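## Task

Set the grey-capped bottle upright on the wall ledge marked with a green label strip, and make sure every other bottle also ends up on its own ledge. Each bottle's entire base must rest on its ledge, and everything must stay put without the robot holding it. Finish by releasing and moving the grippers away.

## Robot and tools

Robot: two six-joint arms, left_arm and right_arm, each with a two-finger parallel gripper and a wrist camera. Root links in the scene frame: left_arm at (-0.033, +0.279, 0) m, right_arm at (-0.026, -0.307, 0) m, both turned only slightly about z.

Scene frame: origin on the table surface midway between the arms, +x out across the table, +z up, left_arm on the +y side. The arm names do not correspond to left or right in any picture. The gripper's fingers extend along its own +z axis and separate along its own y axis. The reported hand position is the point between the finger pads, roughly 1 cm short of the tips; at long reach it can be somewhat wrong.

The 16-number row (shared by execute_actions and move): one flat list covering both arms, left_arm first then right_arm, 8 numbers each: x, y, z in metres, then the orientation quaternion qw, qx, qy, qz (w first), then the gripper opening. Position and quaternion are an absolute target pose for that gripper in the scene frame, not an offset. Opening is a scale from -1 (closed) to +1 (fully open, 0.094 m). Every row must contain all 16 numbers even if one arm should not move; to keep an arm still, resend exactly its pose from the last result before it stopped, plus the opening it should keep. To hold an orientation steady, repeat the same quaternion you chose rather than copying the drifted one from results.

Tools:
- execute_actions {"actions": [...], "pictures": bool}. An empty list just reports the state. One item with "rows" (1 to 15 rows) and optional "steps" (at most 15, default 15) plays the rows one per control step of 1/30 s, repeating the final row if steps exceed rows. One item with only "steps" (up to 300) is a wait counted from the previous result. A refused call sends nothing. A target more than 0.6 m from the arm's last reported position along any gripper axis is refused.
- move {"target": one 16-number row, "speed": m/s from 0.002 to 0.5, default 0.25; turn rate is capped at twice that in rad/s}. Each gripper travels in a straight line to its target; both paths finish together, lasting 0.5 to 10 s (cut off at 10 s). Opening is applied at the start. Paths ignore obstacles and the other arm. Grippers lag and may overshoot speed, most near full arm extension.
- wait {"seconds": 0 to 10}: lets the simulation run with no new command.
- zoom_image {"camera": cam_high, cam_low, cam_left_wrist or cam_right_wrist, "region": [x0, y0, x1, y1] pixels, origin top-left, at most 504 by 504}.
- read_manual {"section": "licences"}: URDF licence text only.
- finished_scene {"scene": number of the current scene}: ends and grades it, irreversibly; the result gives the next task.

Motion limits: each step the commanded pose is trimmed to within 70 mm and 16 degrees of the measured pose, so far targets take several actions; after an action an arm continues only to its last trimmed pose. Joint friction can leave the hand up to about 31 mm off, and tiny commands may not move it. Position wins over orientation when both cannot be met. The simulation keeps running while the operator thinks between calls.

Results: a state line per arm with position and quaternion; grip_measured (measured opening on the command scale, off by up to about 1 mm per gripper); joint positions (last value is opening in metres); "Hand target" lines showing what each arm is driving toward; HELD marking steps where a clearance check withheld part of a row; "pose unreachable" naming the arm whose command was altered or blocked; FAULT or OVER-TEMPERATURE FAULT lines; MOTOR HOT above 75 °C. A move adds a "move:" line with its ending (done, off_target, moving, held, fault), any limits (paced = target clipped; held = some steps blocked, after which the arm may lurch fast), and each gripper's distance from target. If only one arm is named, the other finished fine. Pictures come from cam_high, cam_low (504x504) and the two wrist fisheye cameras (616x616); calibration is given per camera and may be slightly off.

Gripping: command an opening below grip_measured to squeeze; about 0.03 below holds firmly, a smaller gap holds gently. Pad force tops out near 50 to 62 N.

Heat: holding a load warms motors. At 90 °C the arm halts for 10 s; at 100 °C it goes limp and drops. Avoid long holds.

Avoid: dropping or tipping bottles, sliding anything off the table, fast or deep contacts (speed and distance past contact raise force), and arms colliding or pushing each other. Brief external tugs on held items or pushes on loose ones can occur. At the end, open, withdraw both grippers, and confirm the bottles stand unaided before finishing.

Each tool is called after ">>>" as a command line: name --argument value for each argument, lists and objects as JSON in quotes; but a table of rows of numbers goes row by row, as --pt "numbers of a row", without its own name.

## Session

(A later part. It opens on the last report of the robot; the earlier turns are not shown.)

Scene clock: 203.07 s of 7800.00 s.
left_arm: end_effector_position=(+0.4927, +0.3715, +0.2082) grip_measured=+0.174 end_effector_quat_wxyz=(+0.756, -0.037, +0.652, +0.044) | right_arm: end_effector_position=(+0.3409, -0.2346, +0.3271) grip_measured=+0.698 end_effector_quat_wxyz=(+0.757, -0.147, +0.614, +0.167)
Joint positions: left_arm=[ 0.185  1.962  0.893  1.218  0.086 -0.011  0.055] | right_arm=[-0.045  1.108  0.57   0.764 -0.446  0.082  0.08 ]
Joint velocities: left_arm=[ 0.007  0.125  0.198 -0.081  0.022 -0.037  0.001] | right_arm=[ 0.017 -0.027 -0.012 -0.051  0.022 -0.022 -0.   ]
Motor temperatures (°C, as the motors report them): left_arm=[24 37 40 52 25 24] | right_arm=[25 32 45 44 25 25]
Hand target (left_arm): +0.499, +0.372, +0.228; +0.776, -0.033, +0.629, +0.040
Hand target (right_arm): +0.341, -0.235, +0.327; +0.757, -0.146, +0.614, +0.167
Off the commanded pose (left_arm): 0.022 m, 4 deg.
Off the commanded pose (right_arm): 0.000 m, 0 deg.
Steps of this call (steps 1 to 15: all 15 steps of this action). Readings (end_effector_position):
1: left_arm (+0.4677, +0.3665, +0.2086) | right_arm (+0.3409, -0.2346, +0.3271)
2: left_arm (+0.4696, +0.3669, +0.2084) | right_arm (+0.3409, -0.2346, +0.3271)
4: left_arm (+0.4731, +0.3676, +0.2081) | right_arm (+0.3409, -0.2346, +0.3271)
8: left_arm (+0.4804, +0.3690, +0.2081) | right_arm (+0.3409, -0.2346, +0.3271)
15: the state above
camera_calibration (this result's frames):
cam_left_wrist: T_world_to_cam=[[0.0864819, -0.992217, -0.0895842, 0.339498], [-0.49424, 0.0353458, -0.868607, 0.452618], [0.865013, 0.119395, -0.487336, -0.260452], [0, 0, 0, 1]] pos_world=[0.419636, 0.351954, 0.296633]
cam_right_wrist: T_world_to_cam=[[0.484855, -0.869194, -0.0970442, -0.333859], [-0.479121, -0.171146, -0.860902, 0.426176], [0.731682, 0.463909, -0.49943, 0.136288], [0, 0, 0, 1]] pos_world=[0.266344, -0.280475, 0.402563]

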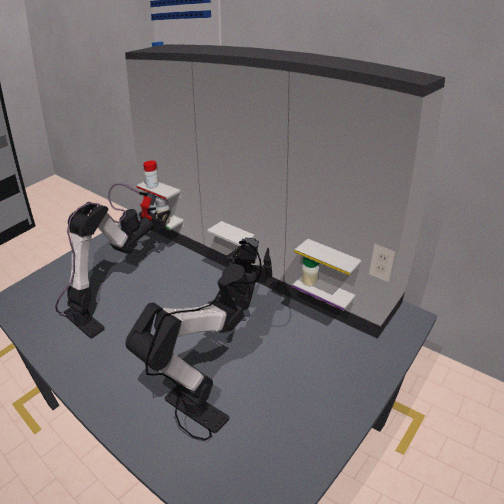

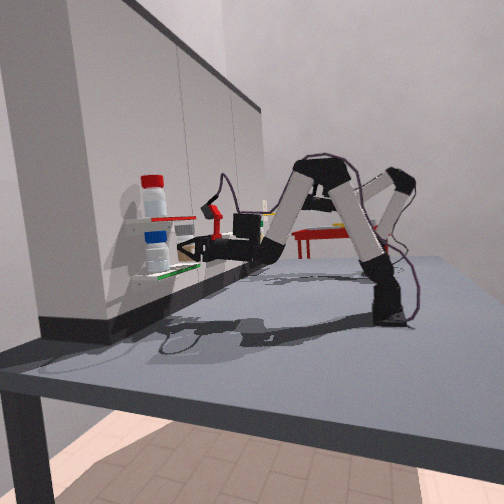

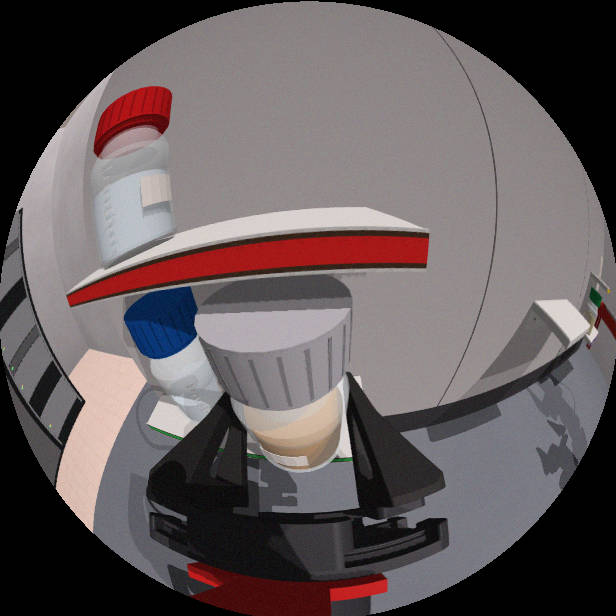

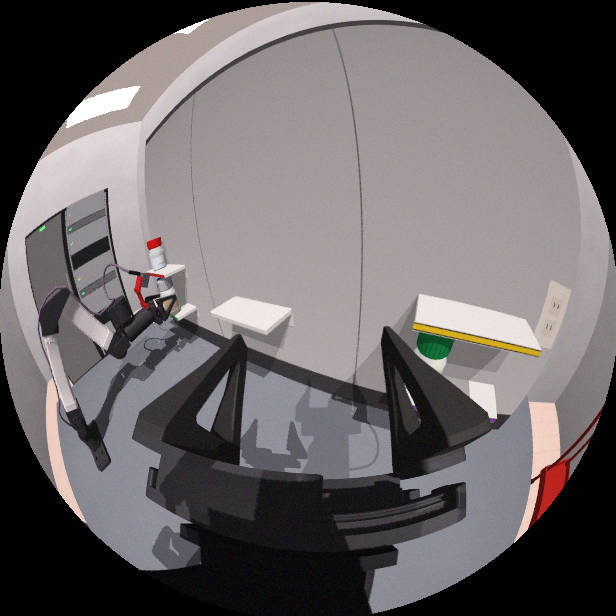

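>>> execute_actions --actions '[]'

Scene clock: 205.93 s of 7800.00 s.
left_arm: end_effector_position=(+0.4952, +0.3720, +0.2062) grip_measured=+0.174 end_effector_quat_wxyz=(+0.754, -0.037, +0.654, +0.044) | right_arm: end_effector_position=(+0.3408, -0.2346, +0.3271) grip_measured=+0.698 end_effector_quat_wxyz=(+0.757, -0.147, +0.614, +0.167)
Joint positions: left_arm=[ 0.185  1.969  0.903  1.207  0.086 -0.011  0.055] | right_arm=[-0.045  1.108  0.57   0.764 -0.446  0.082  0.08 ]
Joint velocities: left_arm=[-0.007 -0.007 -0.012 -0.037 -0.037  0.11  -0.   ] | right_arm=[-0.007 -0.017  0.002 -0.007 -0.022 -0.007  0.   ]
Motor temperatures (°C, as the motors report them): left_arm=[24 37 40 52 25 24] | right_arm=[25 32 45 44 25 25]
Hand target (left_arm): +0.500, +0.372, +0.228; +0.776, -0.033, +0.629, +0.040
Hand target (right_arm): +0.341, -0.235, +0.327; +0.757, -0.146, +0.614, +0.167
Off the commanded pose (left_arm): 0.023 m, 4 deg.
Off the commanded pose (right_arm): 0.000 m, 0 deg.
Steps of this call (steps 1 to 86: nothing new was sent). Readings (end_effector_position):
1: left_arm (+0.4940, +0.3718, +0.2079) | right_arm (+0.3409, -0.2346, +0.3271)
2: left_arm (+0.4947, +0.3719, +0.2078) | right_arm (+0.3409, -0.2346, +0.3271)
4: left_arm (+0.4951, +0.3720, +0.2070) | right_arm (+0.3409, -0.2346, +0.3271)
8: left_arm (+0.4952, +0.3720, +0.2063) | right_arm (+0.3409, -0.2346, +0.3271)
86: the state above
camera_calibration (this result's frames):
cam_left_wrist: T_world_to_cam=[[0.0854397, -0.992381, -0.0887685, 0.339945], [-0.500716, 0.0342589, -0.864934, 0.454916], [0.861385, 0.118347, -0.493974, -0.260072], [0, 0, 0, 1]] pos_world=[0.422761, 0.352549, 0.295179]
cam_right_wrist: T_world_to_cam=[[0.484892, -0.869194, -0.0968579, -0.333915], [-0.478793, -0.171147, -0.861084, 0.426187], [0.731872, 0.463908, -0.499152, 0.136189], [0, 0, 0, 1]] pos_world=[0.266295, -0.280475, 0.40262]

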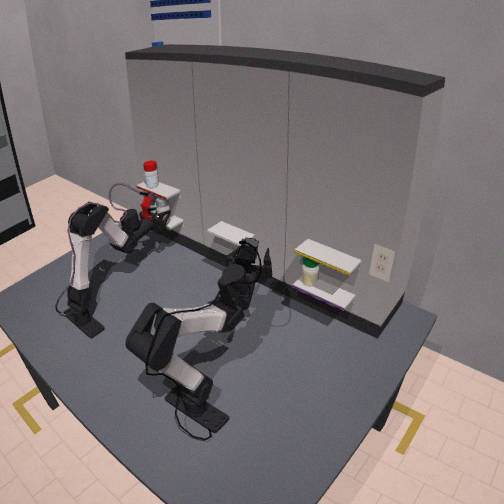

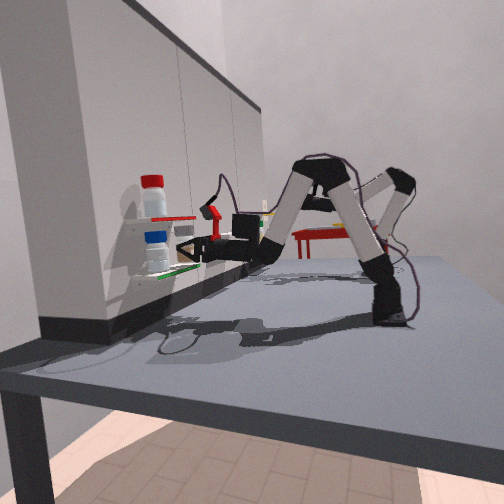

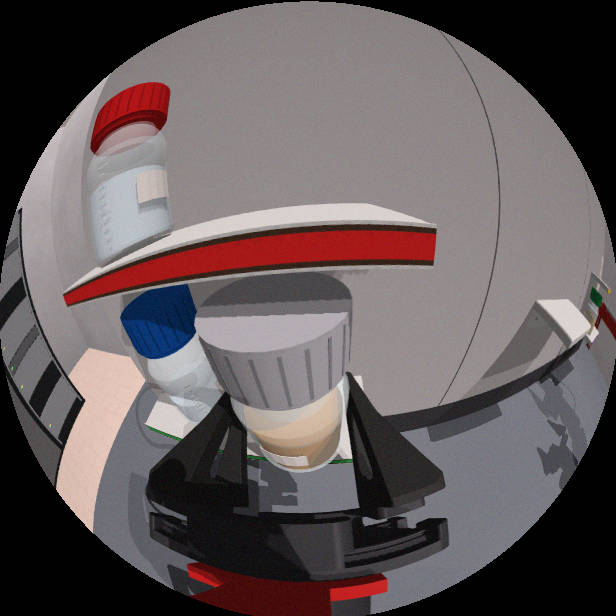

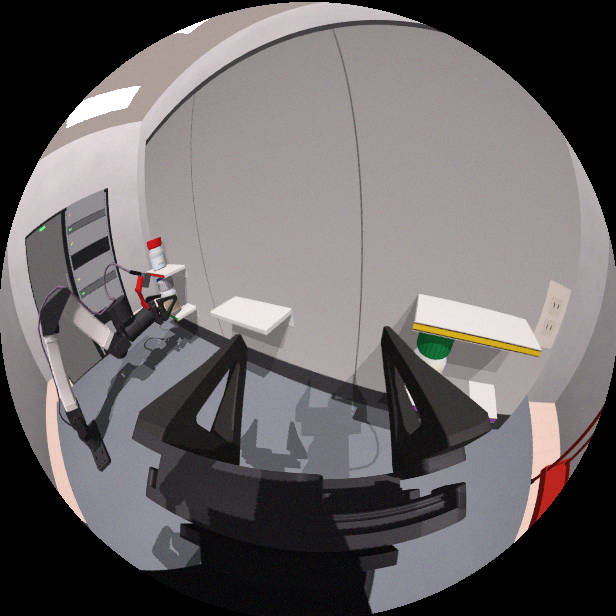

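>>> execute_actions --actions '[{"rows": [[0.5033,0.3718,0.2285,0.776,-0.0329,0.6284,0.0406,0.13,0.3410,-0.2350,0.3272,0.757,-0.146,0.614,0.167,0.7],[0.5051,0.3722,0.2285,0.776,-0.0329,0.6284,0.0406,0.13,0.3410,-0.2350,0.3272,0.757,-0.146,0.614,0.167,0.7],[0.5068,0.3725,0.2285,0.776,-0.0329,0.6284,0.0406,0.13,0.3410,-0.2350,0.3272,0.757,-0.146,0.614,0.167,0.7],[0.5085,0.3729,0.2285,0.776,-0.0329,0.6284,0.0406,0.13,0.3410,-0.2350,0.3272,0.757,-0.146,0.614,0.167,0.7],[0.5102,0.3732,0.2285,0.776,-0.0329,0.6284,0.0406,0.13,0.3410,-0.2350,0.3272,0.757,-0.146,0.614,0.167,0.7],[0.5120,0.3736,0.2285,0.776,-0.0329,0.6284,0.0406,0.13,0.3410,-0.2350,0.3272,0.757,-0.146,0.614,0.167,0.7],[0.5137,0.3739,0.2285,0.776,-0.0329,0.6284,0.0406,0.13,0.3410,-0.2350,0.3272,0.757,-0.146,0.614,0.167,0.7],[0.5154,0.3743,0.2285,0.776,-0.0329,0.6284,0.0406,0.13,0.3410,-0.2350,0.3272,0.757,-0.146,0.614,0.167,0.7],[0.5171,0.3746,0.2285,0.776,-0.0329,0.6284,0.0406,0.13,0.3410,-0.2350,0.3272,0.757,-0.146,0.614,0.167,0.7],[0.5189,0.3750,0.2285,0.776,-0.0329,0.6284,0.0406,0.13,0.3410,-0.2350,0.3272,0.757,-0.146,0.614,0.167,0.7],[0.5206,0.3753,0.2285,0.776,-0.0329,0.6284,0.0406,0.13,0.3410,-0.2350,0.3272,0.757,-0.146,0.614,0.167,0.7],[0.5223,0.3757,0.2285,0.776,-0.0329,0.6284,0.0406,0.13,0.3410,-0.2350,0.3272,0.757,-0.146,0.614,0.167,0.7],[0.5240,0.3760,0.2285,0.776,-0.0329,0.6284,0.0406,0.13,0.3410,-0.2350,0.3272,0.757,-0.146,0.614,0.167,0.7],[0.5258,0.3764,0.2285,0.776,-0.0329,0.6284,0.0406,0.13,0.3410,-0.2350,0.3272,0.757,-0.146,0.614,0.167,0.7],[0.5275,0.3767,0.2285,0.776,-0.0329,0.6284,0.0406,0.13,0.3410,-0.2350,0.3272,0.757,-0.146,0.614,0.167,0.7]], "steps": 15}]' --pictures false

>>> execute_actions --actions '[{"rows": [[0.5275,0.3767,0.2285,0.776,-0.0329,0.6284,0.0406,0.13,0.3410,-0.2350,0.3272,0.757,-0.146,0.614,0.167,0.7]], "steps": 10}]'

Scene clock: 209.93 s of 7800.00 s.
left_arm: end_effector_position=(+0.5181, +0.3766, +0.2078) grip_measured=+0.174 end_effector_quat_wxyz=(+0.756, -0.036, +0.652, +0.044) | right_arm: end_effector_position=(+0.3408, -0.2346, +0.3271) grip_measured=+0.698 end_effector_quat_wxyz=(+0.757, -0.147, +0.614, +0.167)
Joint positions: left_arm=[ 0.185  2.036  1.011  1.174  0.086 -0.011  0.055] | right_arm=[-0.045  1.108  0.57   0.764 -0.446  0.082  0.08 ]
Joint velocities: left_arm=[ 0.007  0.164  0.237 -0.125  0.007 -0.007 -0.   ] | right_arm=[ 0.007 -0.017  0.002 -0.007 -0.051 -0.051 -0.001]
Motor temperatures (°C, as the motors report them): left_arm=[24 38 41 52 25 24] | right_arm=[25 32 45 44 25 25]
Hand target (left_arm): +0.525, +0.377, +0.228; +0.776, -0.033, +0.629, +0.040
Hand target (right_arm): +0.341, -0.235, +0.327; +0.757, -0.146, +0.614, +0.167
Off the commanded pose (left_arm): 0.023 m, 4 deg.
Off the commanded pose (right_arm): 0.000 m, 0 deg.
Steps of this call (steps 1 to 90: nothing new was sent; then 0.50 s passed at rest; steps 91 to 105: all 15 steps of this action). Readings (end_effector_position):
91: left_arm (+0.4952, +0.3720, +0.2060) | right_arm (+0.3408, -0.2346, +0.3271)
92: left_arm (+0.4957, +0.3721, +0.2060) | right_arm (+0.3408, -0.2346, +0.3271)
94: left_arm (+0.4986, +0.3726, +0.2067) | right_arm (+0.3408, -0.2346, +0.3271)
98: left_arm (+0.5058, +0.3741, +0.2081) | right_arm (+0.3408, -0.2346, +0.3271)
105: the state above

Scene clock: 210.27 s of 7800.00 s.
left_arm: end_effector_position=(+0.5217, +0.3774, +0.2058) grip_measured=+0.174 end_effector_quat_wxyz=(+0.754, -0.037, +0.655, +0.044) | right_arm: end_effector_position=(+0.3408, -0.2346, +0.3271) grip_measured=+0.698 end_effector_quat_wxyz=(+0.757, -0.147, +0.614, +0.167)
Joint positions: left_arm=[ 0.185  2.046  1.028  1.159  0.086 -0.011  0.055] | right_arm=[-0.045  1.108  0.57   0.764 -0.446  0.082  0.08 ]
Joint velocities: left_arm=[ 0.007  0.002 -0.002 -0.022  0.037  0.066 -0.   ] | right_arm=[-0.007  0.002 -0.002 -0.081  0.007 -0.022  0.   ]
Motor temperatures (°C, as the motors report them): left_arm=[24 38 41 52 25 24] | right_arm=[25 32 45 44 25 25]
Hand target (left_arm): +0.526, +0.377, +0.228; +0.776, -0.033, +0.629, +0.040
Hand target (right_arm): +0.341, -0.235, +0.327; +0.757, -0.146, +0.614, +0.167
Off the commanded pose (left_arm): 0.023 m, 4 deg.
Off the commanded pose (right_arm): 0.000 m, 0 deg.
Steps of this call (steps 1 to 10: all 10 steps of this action). Readings (end_effector_position):
1: left_arm (+0.5196, +0.3769, +0.2078) | right_arm (+0.3408, -0.2346, +0.3271)
2: left_arm (+0.5206, +0.3771, +0.2075) | right_arm (+0.3408, -0.2346, +0.3271)
4: left_arm (+0.5215, +0.3773, +0.2068) | right_arm (+0.3408, -0.2346, +0.3271)
8: left_arm (+0.5217, +0.3774, +0.2061) | right_arm (+0.3408, -0.2346, +0.3271)
10: the state above
camera_calibration (this result's frames):
cam_left_wrist: T_world_to_cam=[[0.0854065, -0.992388, -0.0887248, 0.343031], [-0.501039, 0.034193, -0.864749, 0.467894], [0.8612, 0.11831, -0.494305, -0.283555], [0, 0, 0, 1]] pos_world=[0.449333, 0.357969, 0.294884]
cam_right_wrist: T_world_to_cam=[[0.484892, -0.869194, -0.0968579, -0.333915], [-0.478793, -0.171147, -0.861084, 0.426187], [0.731872, 0.463908, -0.499152, 0.136189], [0, 0, 0, 1]] pos_world=[0.266295, -0.280475, 0.40262]

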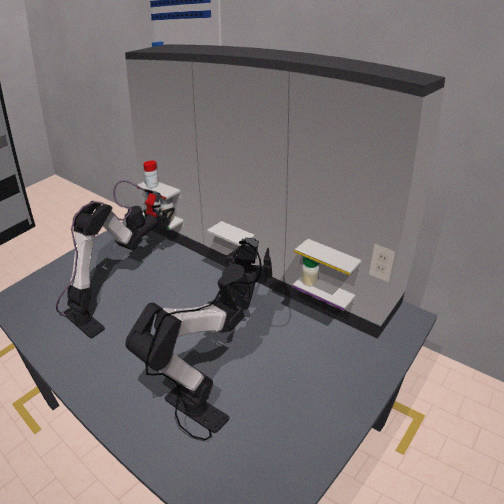

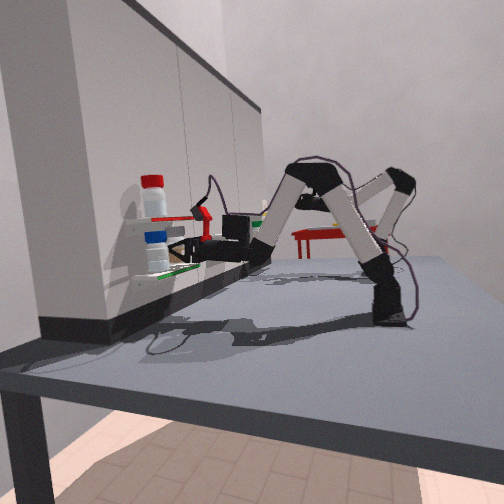

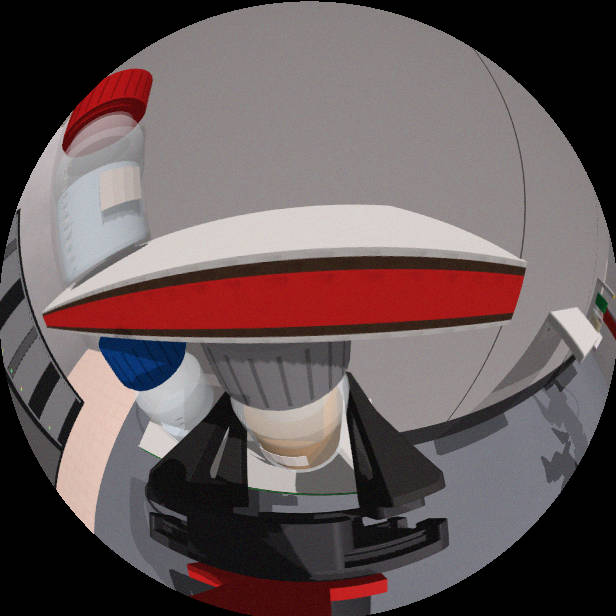

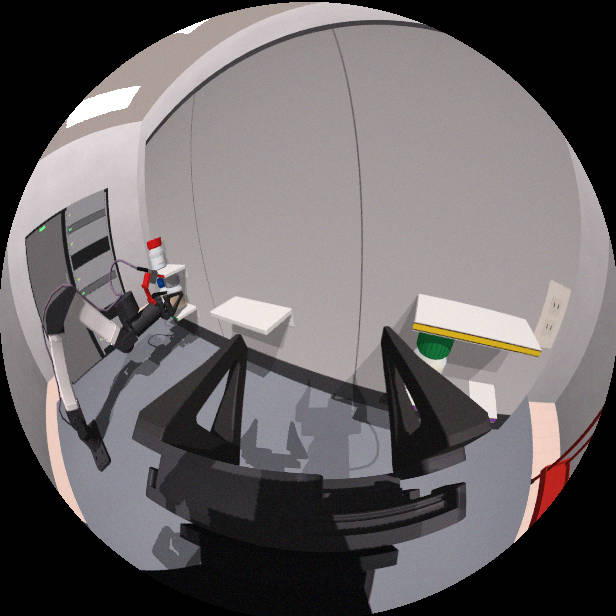

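>>> execute_actions --actions '[{"rows": [[0.5275,0.3767,0.2281,0.776,-0.0329,0.6284,0.0406,0.13,0.3410,-0.2350,0.3272,0.757,-0.146,0.614,0.167,0.7],[0.5275,0.3767,0.2277,0.776,-0.0329,0.6284,0.0406,0.13,0.3410,-0.2350,0.3272,0.757,-0.146,0.614,0.167,0.7],[0.5275,0.3767,0.2273,0.776,-0.0329,0.6284,0.0406,0.13,0.3410,-0.2350,0.3272,0.757,-0.146,0.614,0.167,0.7],[0.5275,0.3767,0.2269,0.776,-0.0329,0.6284,0.0406,0.13,0.3410,-0.2350,0.3272,0.757,-0.146,0.614,0.167,0.7],[0.5275,0.3767,0.2265,0.776,-0.0329,0.6284,0.0406,0.13,0.3410,-0.2350,0.3272,0.757,-0.146,0.614,0.167,0.7],[0.5275,0.3767,0.2261,0.776,-0.0329,0.6284,0.0406,0.13,0.3410,-0.2350,0.3272,0.757,-0.146,0.614,0.167,0.7],[0.5275,0.3767,0.2257,0.776,-0.0329,0.6284,0.0406,0.13,0.3410,-0.2350,0.3272,0.757,-0.146,0.614,0.167,0.7],[0.5275,0.3767,0.2253,0.776,-0.0329,0.6284,0.0406,0.13,0.3410,-0.2350,0.3272,0.757,-0.146,0.614,0.167,0.7],[0.5275,0.3767,0.2249,0.776,-0.0329,0.6284,0.0406,0.13,0.3410,-0.2350,0.3272,0.757,-0.146,0.614,0.167,0.7],[0.5275,0.3767,0.2245,0.776,-0.0329,0.6284,0.0406,0.13,0.3410,-0.2350,0.3272,0.757,-0.146,0.614,0.167,0.7],[0.5275,0.3767,0.2241,0.776,-0.0329,0.6284,0.0406,0.13,0.3410,-0.2350,0.3272,0.757,-0.146,0.614,0.167,0.7],[0.5275,0.3767,0.2238,0.776,-0.0329,0.6284,0.0406,0.13,0.3410,-0.2350,0.3272,0.757,-0.146,0.614,0.167,0.7]], "steps": 15}]'

>>> zoom_image --camera "cam_low" --region '[135, 195, 255, 290]'

Scene clock: 213.43 s of 7800.00 s.
left_arm: end_effector_position=(+0.5230, +0.3776, +0.1982) grip_measured=+0.174 end_effector_quat_wxyz=(+0.749, -0.038, +0.660, +0.043) | right_arm: end_effector_position=(+0.3408, -0.2346, +0.3271) grip_measured=+0.698 end_effector_quat_wxyz=(+0.757, -0.147, +0.614, +0.167)
Joint positions: left_arm=[ 0.185  2.059  1.028  1.158  0.086 -0.011  0.055] | right_arm=[-0.045  1.108  0.57   0.764 -0.446  0.082  0.08 ]
Joint velocities: left_arm=[-0.007  0.027 -0.002 -0.007 -0.037 -0.051 -0.002] | right_arm=[ 0.007  0.007  0.007  0.022 -0.051 -0.022 -0.   ]
Motor temperatures (°C, as the motors report them): left_arm=[24 38 41 52 25 24] | right_arm=[25 32 45 44 25 25]
Hand target (left_arm): +0.526, +0.376, +0.223; +0.776, -0.033, +0.629, +0.040
Hand target (right_arm): +0.341, -0.235, +0.327; +0.757, -0.146, +0.614, +0.167
Off the commanded pose (left_arm): 0.026 m, 5 deg.
Off the commanded pose (right_arm): 0.000 m, 0 deg.
Steps of this call (steps 1 to 80: nothing new was sent; steps 81 to 95: all 15 steps of this action). Readings (end_effector_position):
81: left_arm (+0.5218, +0.3774, +0.2056) | right_arm (+0.3408, -0.2346, +0.3271)
82: left_arm (+0.5218, +0.3774, +0.2056) | right_arm (+0.3408, -0.2346, +0.3271)
84: left_arm (+0.5218, +0.3774, +0.2056) | right_arm (+0.3408, -0.2346, +0.3271)
88: left_arm (+0.5218, +0.3774, +0.2056) | right_arm (+0.3408, -0.2346, +0.3271)
95: the state above
camera_calibration (this result's frames):
cam_left_wrist: T_world_to_cam=[[0.0841582, -0.992642, -0.0870537, 0.342912], [-0.513271, 0.031698, -0.857641, 0.467806], [0.85409, 0.11686, -0.506827, -0.281667], [0, 0, 0, 1]] pos_world=[0.451821, 0.358476, 0.288305]
cam_right_wrist: T_world_to_cam=[[0.484892, -0.869194, -0.0968579, -0.333915], [-0.478793, -0.171147, -0.861084, 0.426187], [0.731872, 0.463908, -0.499152, 0.136189], [0, 0, 0, 1]] pos_world=[0.266295, -0.280475, 0.40262]

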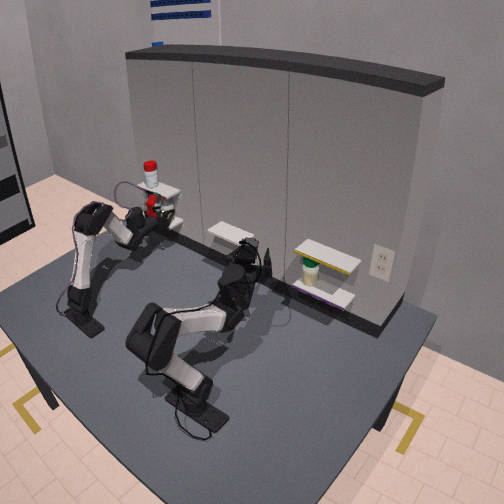

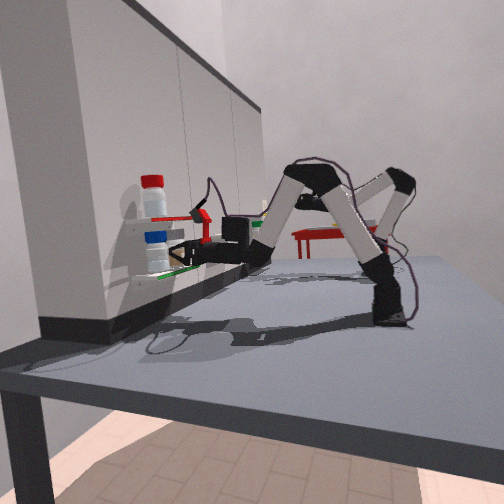

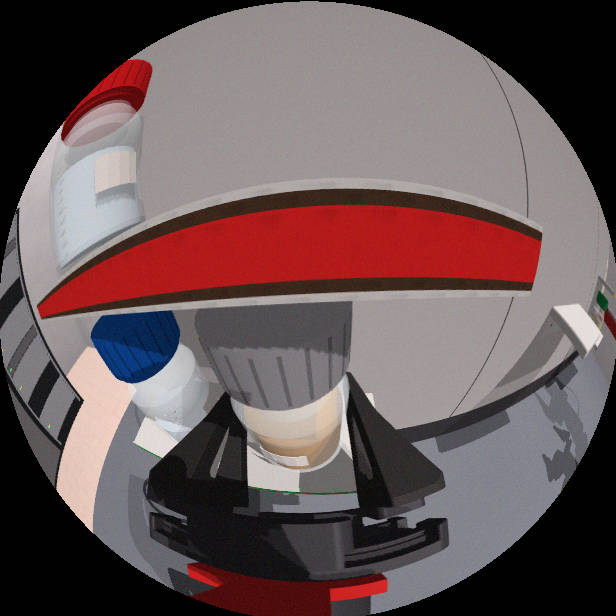

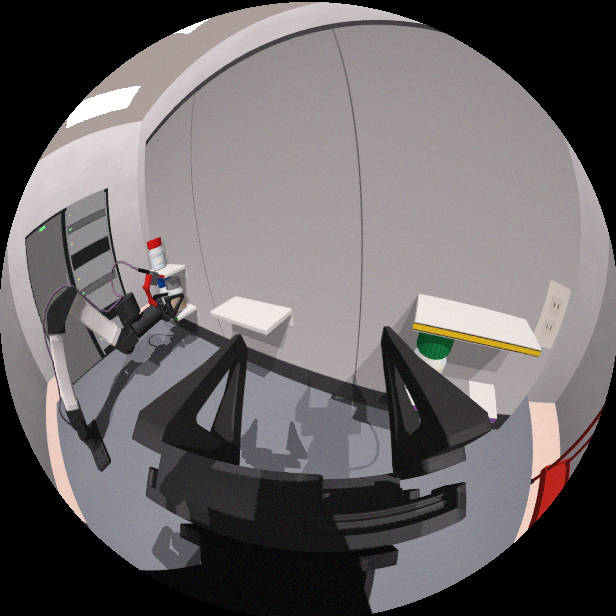

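Region (135, 195, 255, 290) of cam_low's 504x504 image, scaled by 4.200, with more detail than that image has; it fills the top 399 rows of this view, and the rest is white.

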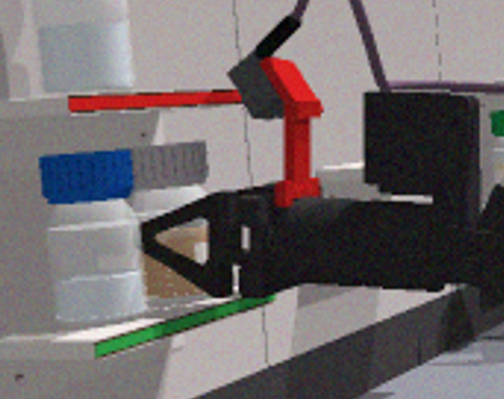

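>>> execute_actions --actions '[{"rows": [[0.5275,0.3767,0.2235,0.776,-0.0329,0.6284,0.0406,0.13,0.3410,-0.2350,0.3272,0.757,-0.146,0.614,0.167,0.7],[0.5275,0.3767,0.2232,0.776,-0.0329,0.6284,0.0406,0.13,0.3410,-0.2350,0.3272,0.757,-0.146,0.614,0.167,0.7],[0.5275,0.3767,0.2229,0.776,-0.0329,0.6284,0.0406,0.13,0.3410,-0.2350,0.3272,0.757,-0.146,0.614,0.167,0.7],[0.5275,0.3767,0.2226,0.776,-0.0329,0.6284,0.0406,0.13,0.3410,-0.2350,0.3272,0.757,-0.146,0.614,0.167,0.7],[0.5275,0.3767,0.2223,0.776,-0.0329,0.6284,0.0406,0.13,0.3410,-0.2350,0.3272,0.757,-0.146,0.614,0.167,0.7],[0.5275,0.3767,0.2220,0.776,-0.0329,0.6284,0.0406,0.13,0.3410,-0.2350,0.3272,0.757,-0.146,0.614,0.167,0.7],[0.5275,0.3767,0.2217,0.776,-0.0329,0.6284,0.0406,0.13,0.3410,-0.2350,0.3272,0.757,-0.146,0.614,0.167,0.7],[0.5275,0.3767,0.2214,0.776,-0.0329,0.6284,0.0406,0.13,0.3410,-0.2350,0.3272,0.757,-0.146,0.614,0.167,0.7],[0.5275,0.3767,0.2211,0.776,-0.0329,0.6284,0.0406,0.13,0.3410,-0.2350,0.3272,0.757,-0.146,0.614,0.167,0.7],[0.5275,0.3767,0.2208,0.776,-0.0329,0.6284,0.0406,0.13,0.3410,-0.2350,0.3272,0.757,-0.146,0.614,0.167,0.7]], "steps": 15}]' --pictures false

Scene clock: 217.07 s of 7800.00 s.
left_arm: end_effector_position=(+0.5230, +0.3776, +0.1980) grip_measured=+0.174 end_effector_quat_wxyz=(+0.749, -0.038, +0.660, +0.043) | right_arm: end_effector_position=(+0.3408, -0.2346, +0.3271) grip_measured=+0.698 end_effector_quat_wxyz=(+0.757, -0.147, +0.614, +0.167)
Joint positions: left_arm=[ 0.185  2.06   1.028  1.158  0.086 -0.011  0.055] | right_arm=[-0.045  1.108  0.57   0.764 -0.446  0.082  0.08 ]
Joint velocities: left_arm=[-0.037  0.002  0.017  0.037 -0.007  0.022 -0.   ] | right_arm=[-0.012 -0.012  0.002  0.051 -0.022 -0.066  0.001]
Motor temperatures (°C, as the motors report them): left_arm=[24 39 41 52 25 24] | right_arm=[25 32 45 44 25 25]
Hand target (left_arm): +0.526, +0.376, +0.221; +0.776, -0.033, +0.629, +0.040
Hand target (right_arm): +0.341, -0.235, +0.327; +0.757, -0.146, +0.614, +0.167
Off the commanded pose (left_arm): 0.023 m, 5 deg.
Off the commanded pose (right_arm): 0.000 m, 0 deg.
Steps of this call (steps 1 to 90: nothing new was sent; then 0.13 s passed at rest; steps 91 to 105: all 15 steps of this action). Readings (end_effector_position):
91: left_arm (+0.5230, +0.3776, +0.1980) | right_arm (+0.3408, -0.2346, +0.3271)
92: left_arm (+0.5230, +0.3776, +0.1980) | right_arm (+0.3408, -0.2346, +0.3271)
94: left_arm (+0.5230, +0.3776, +0.1980) | right_arm (+0.3408, -0.2346, +0.3271)
98: left_arm (+0.5230, +0.3776, +0.1980) | right_arm (+0.3408, -0.2346, +0.3271)
105: the state above

>>> execute_actions --actions '[{"rows": [[0.5275,0.3767,0.2206,0.776,-0.0329,0.6284,0.0406,0.13,0.3410,-0.2350,0.3272,0.757,-0.146,0.614,0.167,0.7],[0.5275,0.3767,0.2204,0.776,-0.0329,0.6284,0.0406,0.13,0.3410,-0.2350,0.3272,0.757,-0.146,0.614,0.167,0.7],[0.5275,0.3767,0.2202,0.776,-0.0329,0.6284,0.0406,0.13,0.3410,-0.2350,0.3272,0.757,-0.146,0.614,0.167,0.7],[0.5275,0.3767,0.2200,0.776,-0.0329,0.6284,0.0406,0.13,0.3410,-0.2350,0.3272,0.757,-0.146,0.614,0.167,0.7],[0.5275,0.3767,0.2198,0.776,-0.0329,0.6284,0.0406,0.13,0.3410,-0.2350,0.3272,0.757,-0.146,0.614,0.167,0.7],[0.5275,0.3767,0.2196,0.776,-0.0329,0.6284,0.0406,0.13,0.3410,-0.2350,0.3272,0.757,-0.146,0.614,0.167,0.7],[0.5275,0.3767,0.2194,0.776,-0.0329,0.6284,0.0406,0.13,0.3410,-0.2350,0.3272,0.757,-0.146,0.614,0.167,0.7],[0.5275,0.3767,0.2192,0.776,-0.0329,0.6284,0.0406,0.13,0.3410,-0.2350,0.3272,0.757,-0.146,0.614,0.167,0.7],[0.5275,0.3767,0.2190,0.776,-0.0329,0.6284,0.0406,0.13,0.3410,-0.2350,0.3272,0.757,-0.146,0.614,0.167,0.7],[0.5275,0.3767,0.2188,0.776,-0.0329,0.6284,0.0406,0.13,0.3410,-0.2350,0.3272,0.757,-0.146,0.614,0.167,0.7]], "steps": 15}]'

>>> zoom_image --camera "cam_low" --region '[135, 195, 255, 290]'

Scene clock: 220.37 s of 7800.00 s.
left_arm: end_effector_position=(+0.5231, +0.3777, +0.1976) grip_measured=+0.174 end_effector_quat_wxyz=(+0.751, -0.037, +0.657, +0.043) | right_arm: end_effector_position=(+0.3408, -0.2346, +0.3271) grip_measured=+0.698 end_effector_quat_wxyz=(+0.757, -0.147, +0.614, +0.167)
Joint positions: left_arm=[ 0.185  2.067  1.028  1.173  0.086 -0.011  0.055] | right_arm=[-0.045  1.108  0.57   0.764 -0.446  0.082  0.08 ]
Joint velocities: left_arm=[-0.017  0.017 -0.002 -0.081  0.037  0.037 -0.001] | right_arm=[-0.002 -0.002 -0.022 -0.022  0.066 -0.081  0.   ]
Motor temperatures (°C, as the motors report them): left_arm=[24 39 41 53 25 24] | right_arm=[25 32 45 44 25 25]
Hand target (left_arm): +0.526, +0.377, +0.219; +0.776, -0.033, +0.629, +0.040
Hand target (right_arm): +0.341, -0.235, +0.327; +0.757, -0.146, +0.614, +0.167
Off the commanded pose (left_arm): 0.022 m, 4 deg.
Off the commanded pose (right_arm): 0.000 m, 0 deg.
Steps of this call (steps 1 to 84: nothing new was sent; steps 85 to 99: all 15 steps of this action). Readings (end_effector_position):
85: left_arm (+0.5230, +0.3776, +0.1980) | right_arm (+0.3408, -0.2346, +0.3271)
86: left_arm (+0.5230, +0.3776, +0.1980) | right_arm (+0.3408, -0.2346, +0.3271)
88: left_arm (+0.5230, +0.3776, +0.1980) | right_arm (+0.3408, -0.2346, +0.3271)
92: left_arm (+0.5231, +0.3776, +0.1975) | right_arm (+0.3408, -0.2346, +0.3271)
99: the state above
camera_calibration (this result's frames):
cam_left_wrist: T_world_to_cam=[[0.0847328, -0.992553, -0.0875151, 0.342642], [-0.507129, 0.0326452, -0.861252, 0.464572], [0.857695, 0.117358, -0.500586, -0.285392], [0, 0, 0, 1]] pos_world=[0.451344, 0.358417, 0.287236]
cam_right_wrist: T_world_to_cam=[[0.484892, -0.869194, -0.0968579, -0.333915], [-0.478793, -0.171147, -0.861084, 0.426187], [0.731872, 0.463908, -0.499152, 0.136189], [0, 0, 0, 1]] pos_world=[0.266295, -0.280475, 0.40262]

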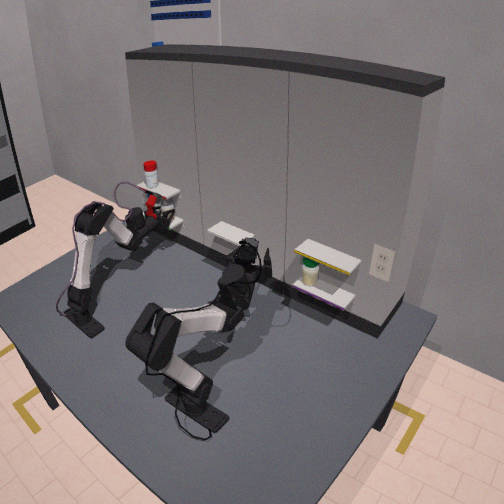

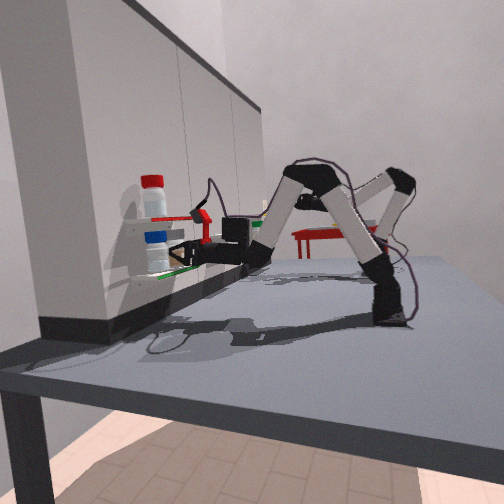

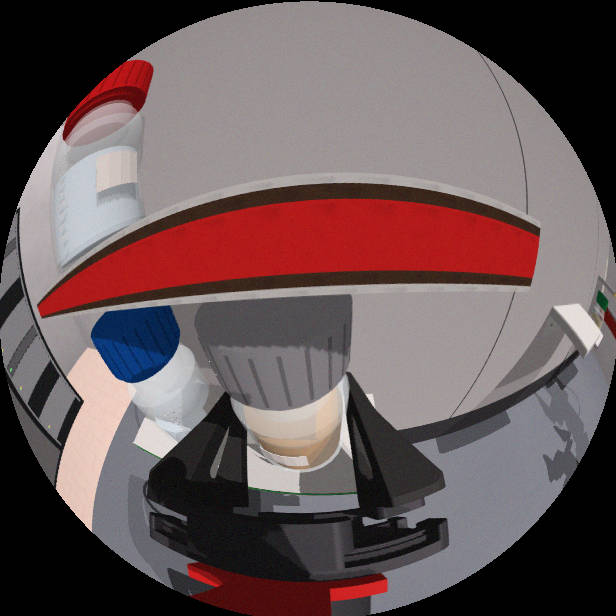

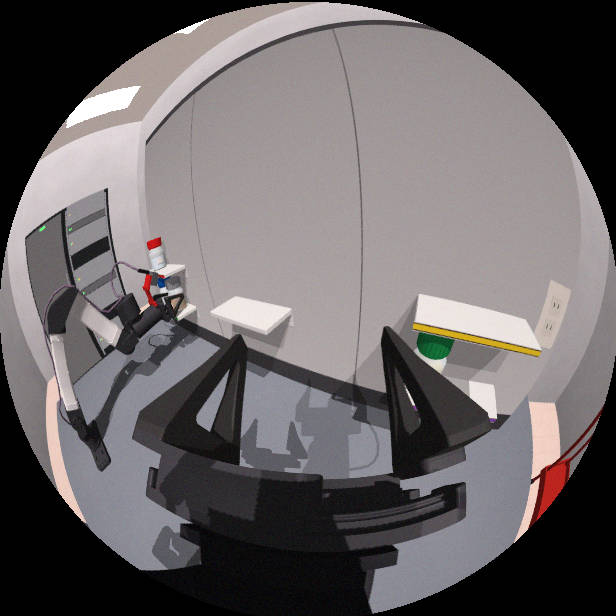

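Region (135, 195, 255, 290) of cam_low's 504x504 image, scaled by 4.200, with more detail than that image has; it fills the top 399 rows of this view, and the rest is white.

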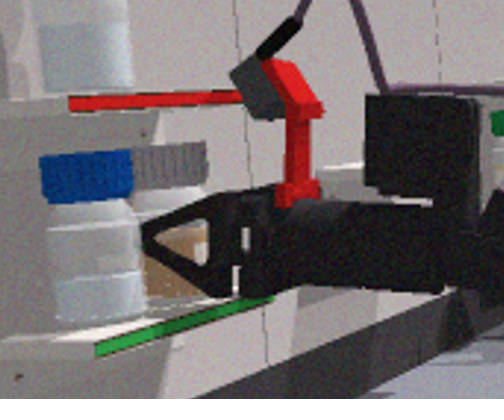

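>>> execute_actions --actions '[{"rows": [[0.5272,0.3768,0.2174,0.7743,-0.0332,0.6303,0.0408,0.13,0.3410,-0.2350,0.3272,0.757,-0.146,0.614,0.167,0.7],[0.5269,0.3768,0.2160,0.7727,-0.0334,0.6322,0.0409,0.13,0.3410,-0.2350,0.3272,0.757,-0.146,0.614,0.167,0.7],[0.5266,0.3769,0.2146,0.7710,-0.0337,0.6341,0.0411,0.13,0.3410,-0.2350,0.3272,0.757,-0.146,0.614,0.167,0.7],[0.5263,0.3770,0.2131,0.7693,-0.0340,0.6360,0.0412,0.13,0.3410,-0.2350,0.3272,0.757,-0.146,0.614,0.167,0.7],[0.5260,0.3770,0.2117,0.7677,-0.0343,0.6379,0.0414,0.13,0.3410,-0.2350,0.3272,0.757,-0.146,0.614,0.167,0.7],[0.5257,0.3771,0.2103,0.7660,-0.0345,0.6398,0.0416,0.13,0.3410,-0.2350,0.3272,0.757,-0.146,0.614,0.167,0.7],[0.5254,0.3772,0.2089,0.7643,-0.0348,0.6417,0.0417,0.13,0.3410,-0.2350,0.3272,0.757,-0.146,0.614,0.167,0.7],[0.5252,0.3772,0.2075,0.7627,-0.0351,0.6437,0.0419,0.13,0.3410,-0.2350,0.3272,0.757,-0.146,0.614,0.167,0.7],[0.5249,0.3773,0.2061,0.7610,-0.0354,0.6456,0.0420,0.13,0.3410,-0.2350,0.3272,0.757,-0.146,0.614,0.167,0.7],[0.5246,0.3774,0.2047,0.7593,-0.0356,0.6475,0.0422,0.13,0.3410,-0.2350,0.3272,0.757,-0.146,0.614,0.167,0.7],[0.5243,0.3774,0.2033,0.7577,-0.0359,0.6494,0.0424,0.13,0.3410,-0.2350,0.3272,0.757,-0.146,0.614,0.167,0.7],[0.5240,0.3775,0.2018,0.7560,-0.0362,0.6513,0.0425,0.13,0.3410,-0.2350,0.3272,0.757,-0.146,0.614,0.167,0.7]], "steps": 15}]' --pictures false

Scene clock: 226.57 s of 7800.00 s.
left_arm: end_effector_position=(+0.5232, +0.3777, +0.1973) grip_measured=+0.174 end_effector_quat_wxyz=(+0.751, -0.037, +0.658, +0.043) | right_arm: end_effector_position=(+0.3408, -0.2346, +0.3271) grip_measured=+0.698 end_effector_quat_wxyz=(+0.757, -0.147, +0.614, +0.167)
Joint positions: left_arm=[ 0.185  2.067  1.028  1.173  0.086 -0.011  0.055] | right_arm=[-0.045  1.108  0.57   0.764 -0.446  0.082  0.08 ]
Joint velocities: left_arm=[ 0.007  0.007  0.002  0.022  0.007 -0.007 -0.001] | right_arm=[ 0.002 -0.002 -0.007 -0.037  0.022  0.022 -0.002]
Motor temperatures (°C, as the motors report them): left_arm=[24 40 42 54 25 24] | right_arm=[25 31 46 44 25 25]
Hand target (left_arm): +0.524, +0.377, +0.202; +0.756, -0.036, +0.652, +0.042
Hand target (right_arm): +0.341, -0.235, +0.327; +0.757, -0.146, +0.614, +0.167
Off the commanded pose (left_arm): 0.005 m, 1 deg.
Off the commanded pose (right_arm): 0.000 m, 0 deg.
Steps of this call (steps 1 to 90: nothing new was sent; then 2.70 s passed at rest; steps 91 to 105: all 15 steps of this action). Readings (end_effector_position):
91: left_arm (+0.5231, +0.3777, +0.1976) | right_arm (+0.3408, -0.2346, +0.3271)
92: left_arm (+0.5231, +0.3777, +0.1976) | right_arm (+0.3408, -0.2346, +0.3271)
94: left_arm (+0.5231, +0.3777, +0.1976) | right_arm (+0.3408, -0.2346, +0.3271)
98: left_arm (+0.5231, +0.3777, +0.1976) | right_arm (+0.3408, -0.2346, +0.3271)
105: the state above

>>> execute_actions --actions '[{"rows": [[0.5240,0.3775,0.2018,0.7560,-0.0362,0.6513,0.0425,0.16,0.3410,-0.2350,0.3272,0.757,-0.146,0.614,0.167,0.7],[0.5240,0.3775,0.2018,0.7560,-0.0362,0.6513,0.0425,0.18,0.3410,-0.2350,0.3272,0.757,-0.146,0.614,0.167,0.7],[0.5240,0.3775,0.2018,0.7560,-0.0362,0.6513,0.0425,0.21,0.3410,-0.2350,0.3272,0.757,-0.146,0.614,0.167,0.7],[0.5240,0.3775,0.2018,0.7560,-0.0362,0.6513,0.0425,0.25,0.3410,-0.2350,0.3272,0.757,-0.146,0.614,0.167,0.7],[0.5240,0.3775,0.2018,0.7560,-0.0362,0.6513,0.0425,0.30,0.3410,-0.2350,0.3272,0.757,-0.146,0.614,0.167,0.7],[0.5240,0.3775,0.2018,0.7560,-0.0362,0.6513,0.0425,0.36,0.3410,-0.2350,0.3272,0.757,-0.146,0.614,0.167,0.7],[0.5240,0.3775,0.2018,0.7560,-0.0362,0.6513,0.0425,0.42,0.3410,-0.2350,0.3272,0.757,-0.146,0.614,0.167,0.7],[0.5240,0.3775,0.2018,0.7560,-0.0362,0.6513,0.0425,0.48,0.3410,-0.2350,0.3272,0.757,-0.146,0.614,0.167,0.7],[0.5240,0.3775,0.2018,0.7560,-0.0362,0.6513,0.0425,0.53,0.3410,-0.2350,0.3272,0.757,-0.146,0.614,0.167,0.7],[0.5240,0.3775,0.2018,0.7560,-0.0362,0.6513,0.0425,0.56,0.3410,-0.2350,0.3272,0.757,-0.146,0.614,0.167,0.7]], "steps": 13}]'

Scene clock: 229.43 s of 7800.00 s.
left_arm: end_effector_position=(+0.5231, +0.3777, +0.1978) grip_measured=+0.557 end_effector_quat_wxyz=(+0.752, -0.037, +0.657, +0.043) | right_arm: end_effector_position=(+0.3408, -0.2346, +0.3271) grip_measured=+0.698 end_effector_quat_wxyz=(+0.757, -0.147, +0.614, +0.167)
Joint positions: left_arm=[ 0.185  2.067  1.028  1.175  0.086 -0.011  0.073] | right_arm=[-0.045  1.108  0.57   0.764 -0.446  0.082  0.08 ]
Joint velocities: left_arm=[-0.027  0.002 -0.007  0.037 -0.037 -0.007  0.002] | right_arm=[-0.012 -0.022  0.002 -0.022 -0.022  0.007  0.   ]
Motor temperatures (°C, as the motors report them): left_arm=[24 40 41 53 25 24] | right_arm=[25 31 46 44 25 25]
Hand target (left_arm): +0.524, +0.377, +0.202; +0.757, -0.036, +0.652, +0.042
Hand target (right_arm): +0.341, -0.235, +0.327; +0.757, -0.146, +0.614, +0.167
Off the commanded pose (left_arm): 0.004 m, 1 deg.
Off the commanded pose (right_arm): 0.000 m, 0 deg.
Steps of this call (steps 1 to 73: nothing new was sent; steps 74 to 86: all 13 steps of this action). Readings (end_effector_position):
74: left_arm (+0.5232, +0.3777, +0.1973) | right_arm (+0.3408, -0.2346, +0.3271)
75: left_arm (+0.5232, +0.3777, +0.1973) | right_arm (+0.3408, -0.2346, +0.3271)
77: left_arm (+0.5232, +0.3777, +0.1974) | right_arm (+0.3408, -0.2346, +0.3271)
81: left_arm (+0.5231, +0.3777, +0.1977) | right_arm (+0.3408, -0.2346, +0.3271)
86: the state above
camera_calibration (this result's frames):
cam_left_wrist: T_world_to_cam=[[0.084831, -0.992533, -0.087647, 0.342621], [-0.506163, 0.0328422, -0.861812, 0.464235], [0.858256, 0.117472, -0.499597, -0.285827], [0, 0, 0, 1]] pos_world=[0.451226, 0.358393, 0.287314]
cam_right_wrist: T_world_to_cam=[[0.484892, -0.869194, -0.0968579, -0.333915], [-0.478793, -0.171147, -0.861084, 0.426187], [0.731872, 0.463908, -0.499152, 0.136189], [0, 0, 0, 1]] pos_world=[0.266295, -0.280475, 0.40262]

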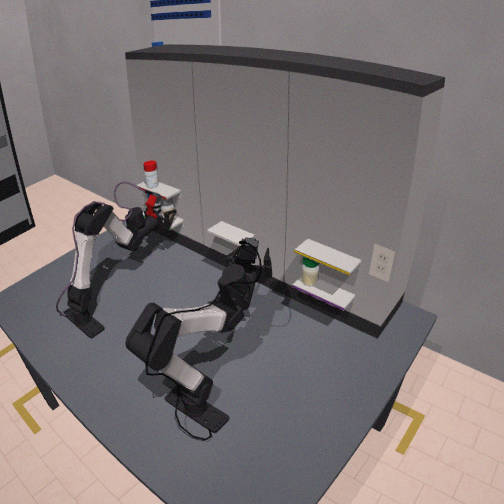

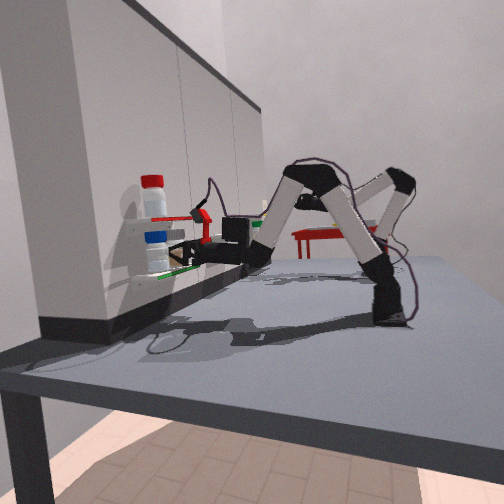

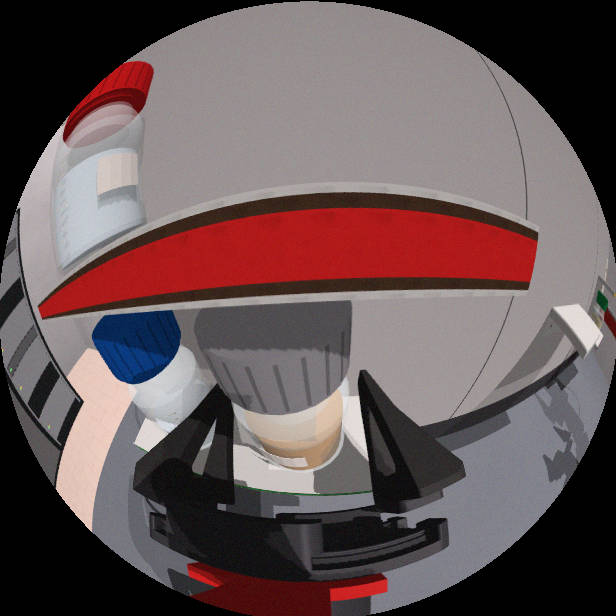

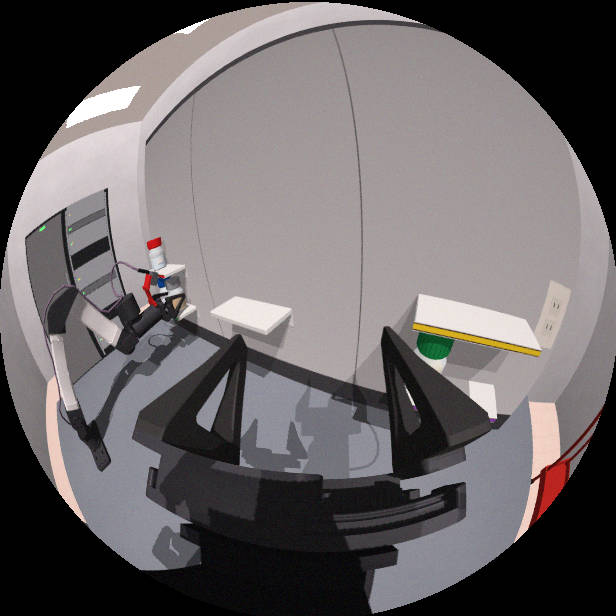

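>>> move --target '[0.43,0.3587,0.206,0.7560,-0.0362,0.6513,0.0425,0.56,0.3410,-0.2350,0.3272,0.757,-0.146,0.614,0.167,0.7]' --speed 0.12

Scene clock: 231.37 s of 7800.00 s.
left_arm: end_effector_position=(+0.4369, +0.3601, +0.2085) grip_measured=+0.558 end_effector_quat_wxyz=(+0.757, -0.037, +0.651, +0.044) | right_arm: end_effector_position=(+0.3408, -0.2346, +0.3271) grip_measured=+0.698 end_effector_quat_wxyz=(+0.757, -0.147, +0.614, +0.167)
Joint positions: left_arm=[ 0.185  1.796  0.648  1.298  0.086 -0.011  0.073] | right_arm=[-0.045  1.108  0.57   0.764 -0.446  0.082  0.08 ]
Joint velocities: left_arm=[ 0.007  0.017  0.002  0.051 -0.007 -0.007  0.   ] | right_arm=[-0.002  0.027 -0.007  0.022 -0.007 -0.022  0.   ]
Motor temperatures (°C, as the motors report them): left_arm=[24 40 41 53 25 24] | right_arm=[25 31 46 44 25 25]
Hand target (left_arm): +0.431, +0.357, +0.207; +0.756, -0.036, +0.652, +0.042
Hand target (right_arm): +0.341, -0.235, +0.327; +0.757, -0.146, +0.614, +0.167
Off the commanded pose (left_arm): 0.008 m, 0 deg.
Off the commanded pose (right_arm): 0.000 m, 0 deg.
move: done
camera_calibration (this result's frames):
cam_left_wrist: T_world_to_cam=[[0.0860877, -0.992277, -0.0893082, 0.333132], [-0.493872, 0.0353491, -0.868816, 0.425626], [0.865263, 0.118901, -0.487015, -0.210644], [0, 0, 0, 1]] pos_world=[0.363788, 0.340559, 0.296955]
cam_right_wrist: T_world_to_cam=[[0.484892, -0.869194, -0.0968579, -0.333915], [-0.478793, -0.171147, -0.861084, 0.426187], [0.731872, 0.463908, -0.499152, 0.136189], [0, 0, 0, 1]] pos_world=[0.266295, -0.280475, 0.40262]

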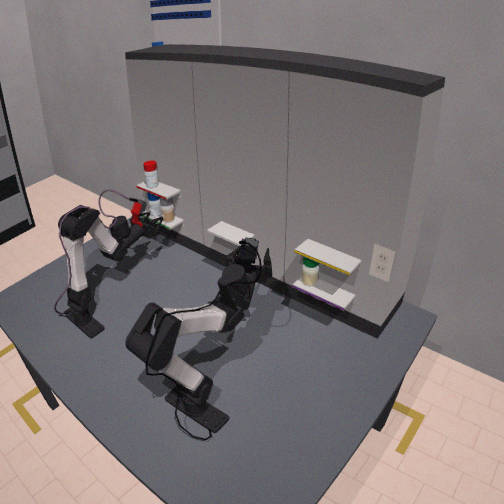

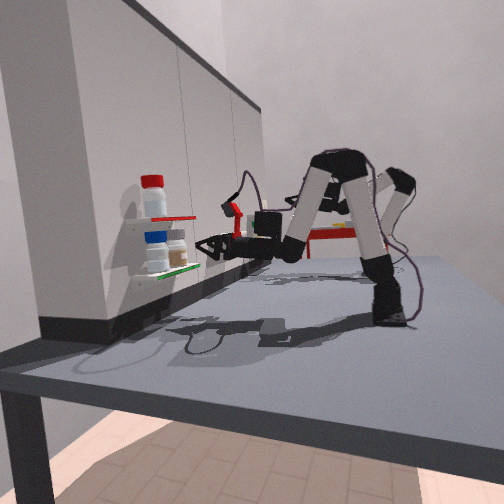

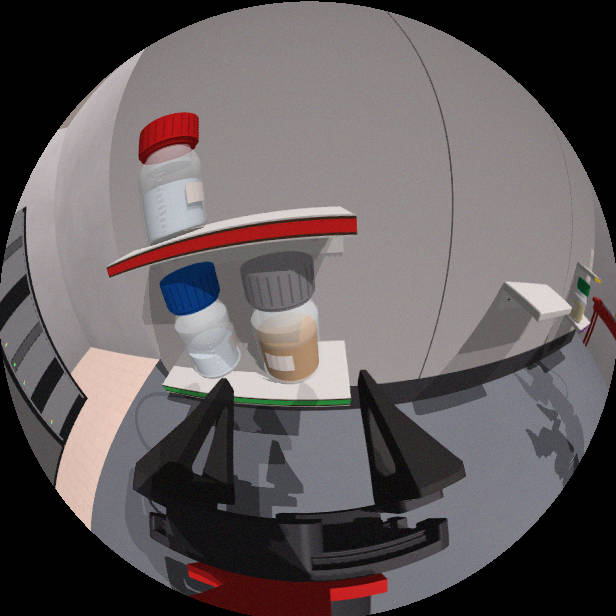

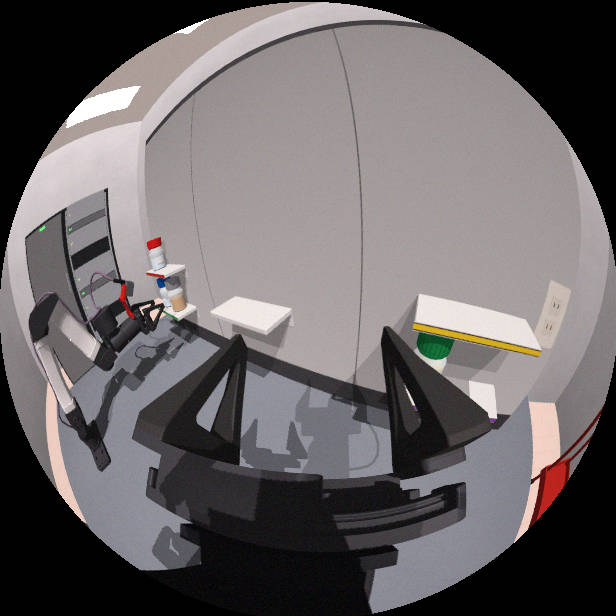

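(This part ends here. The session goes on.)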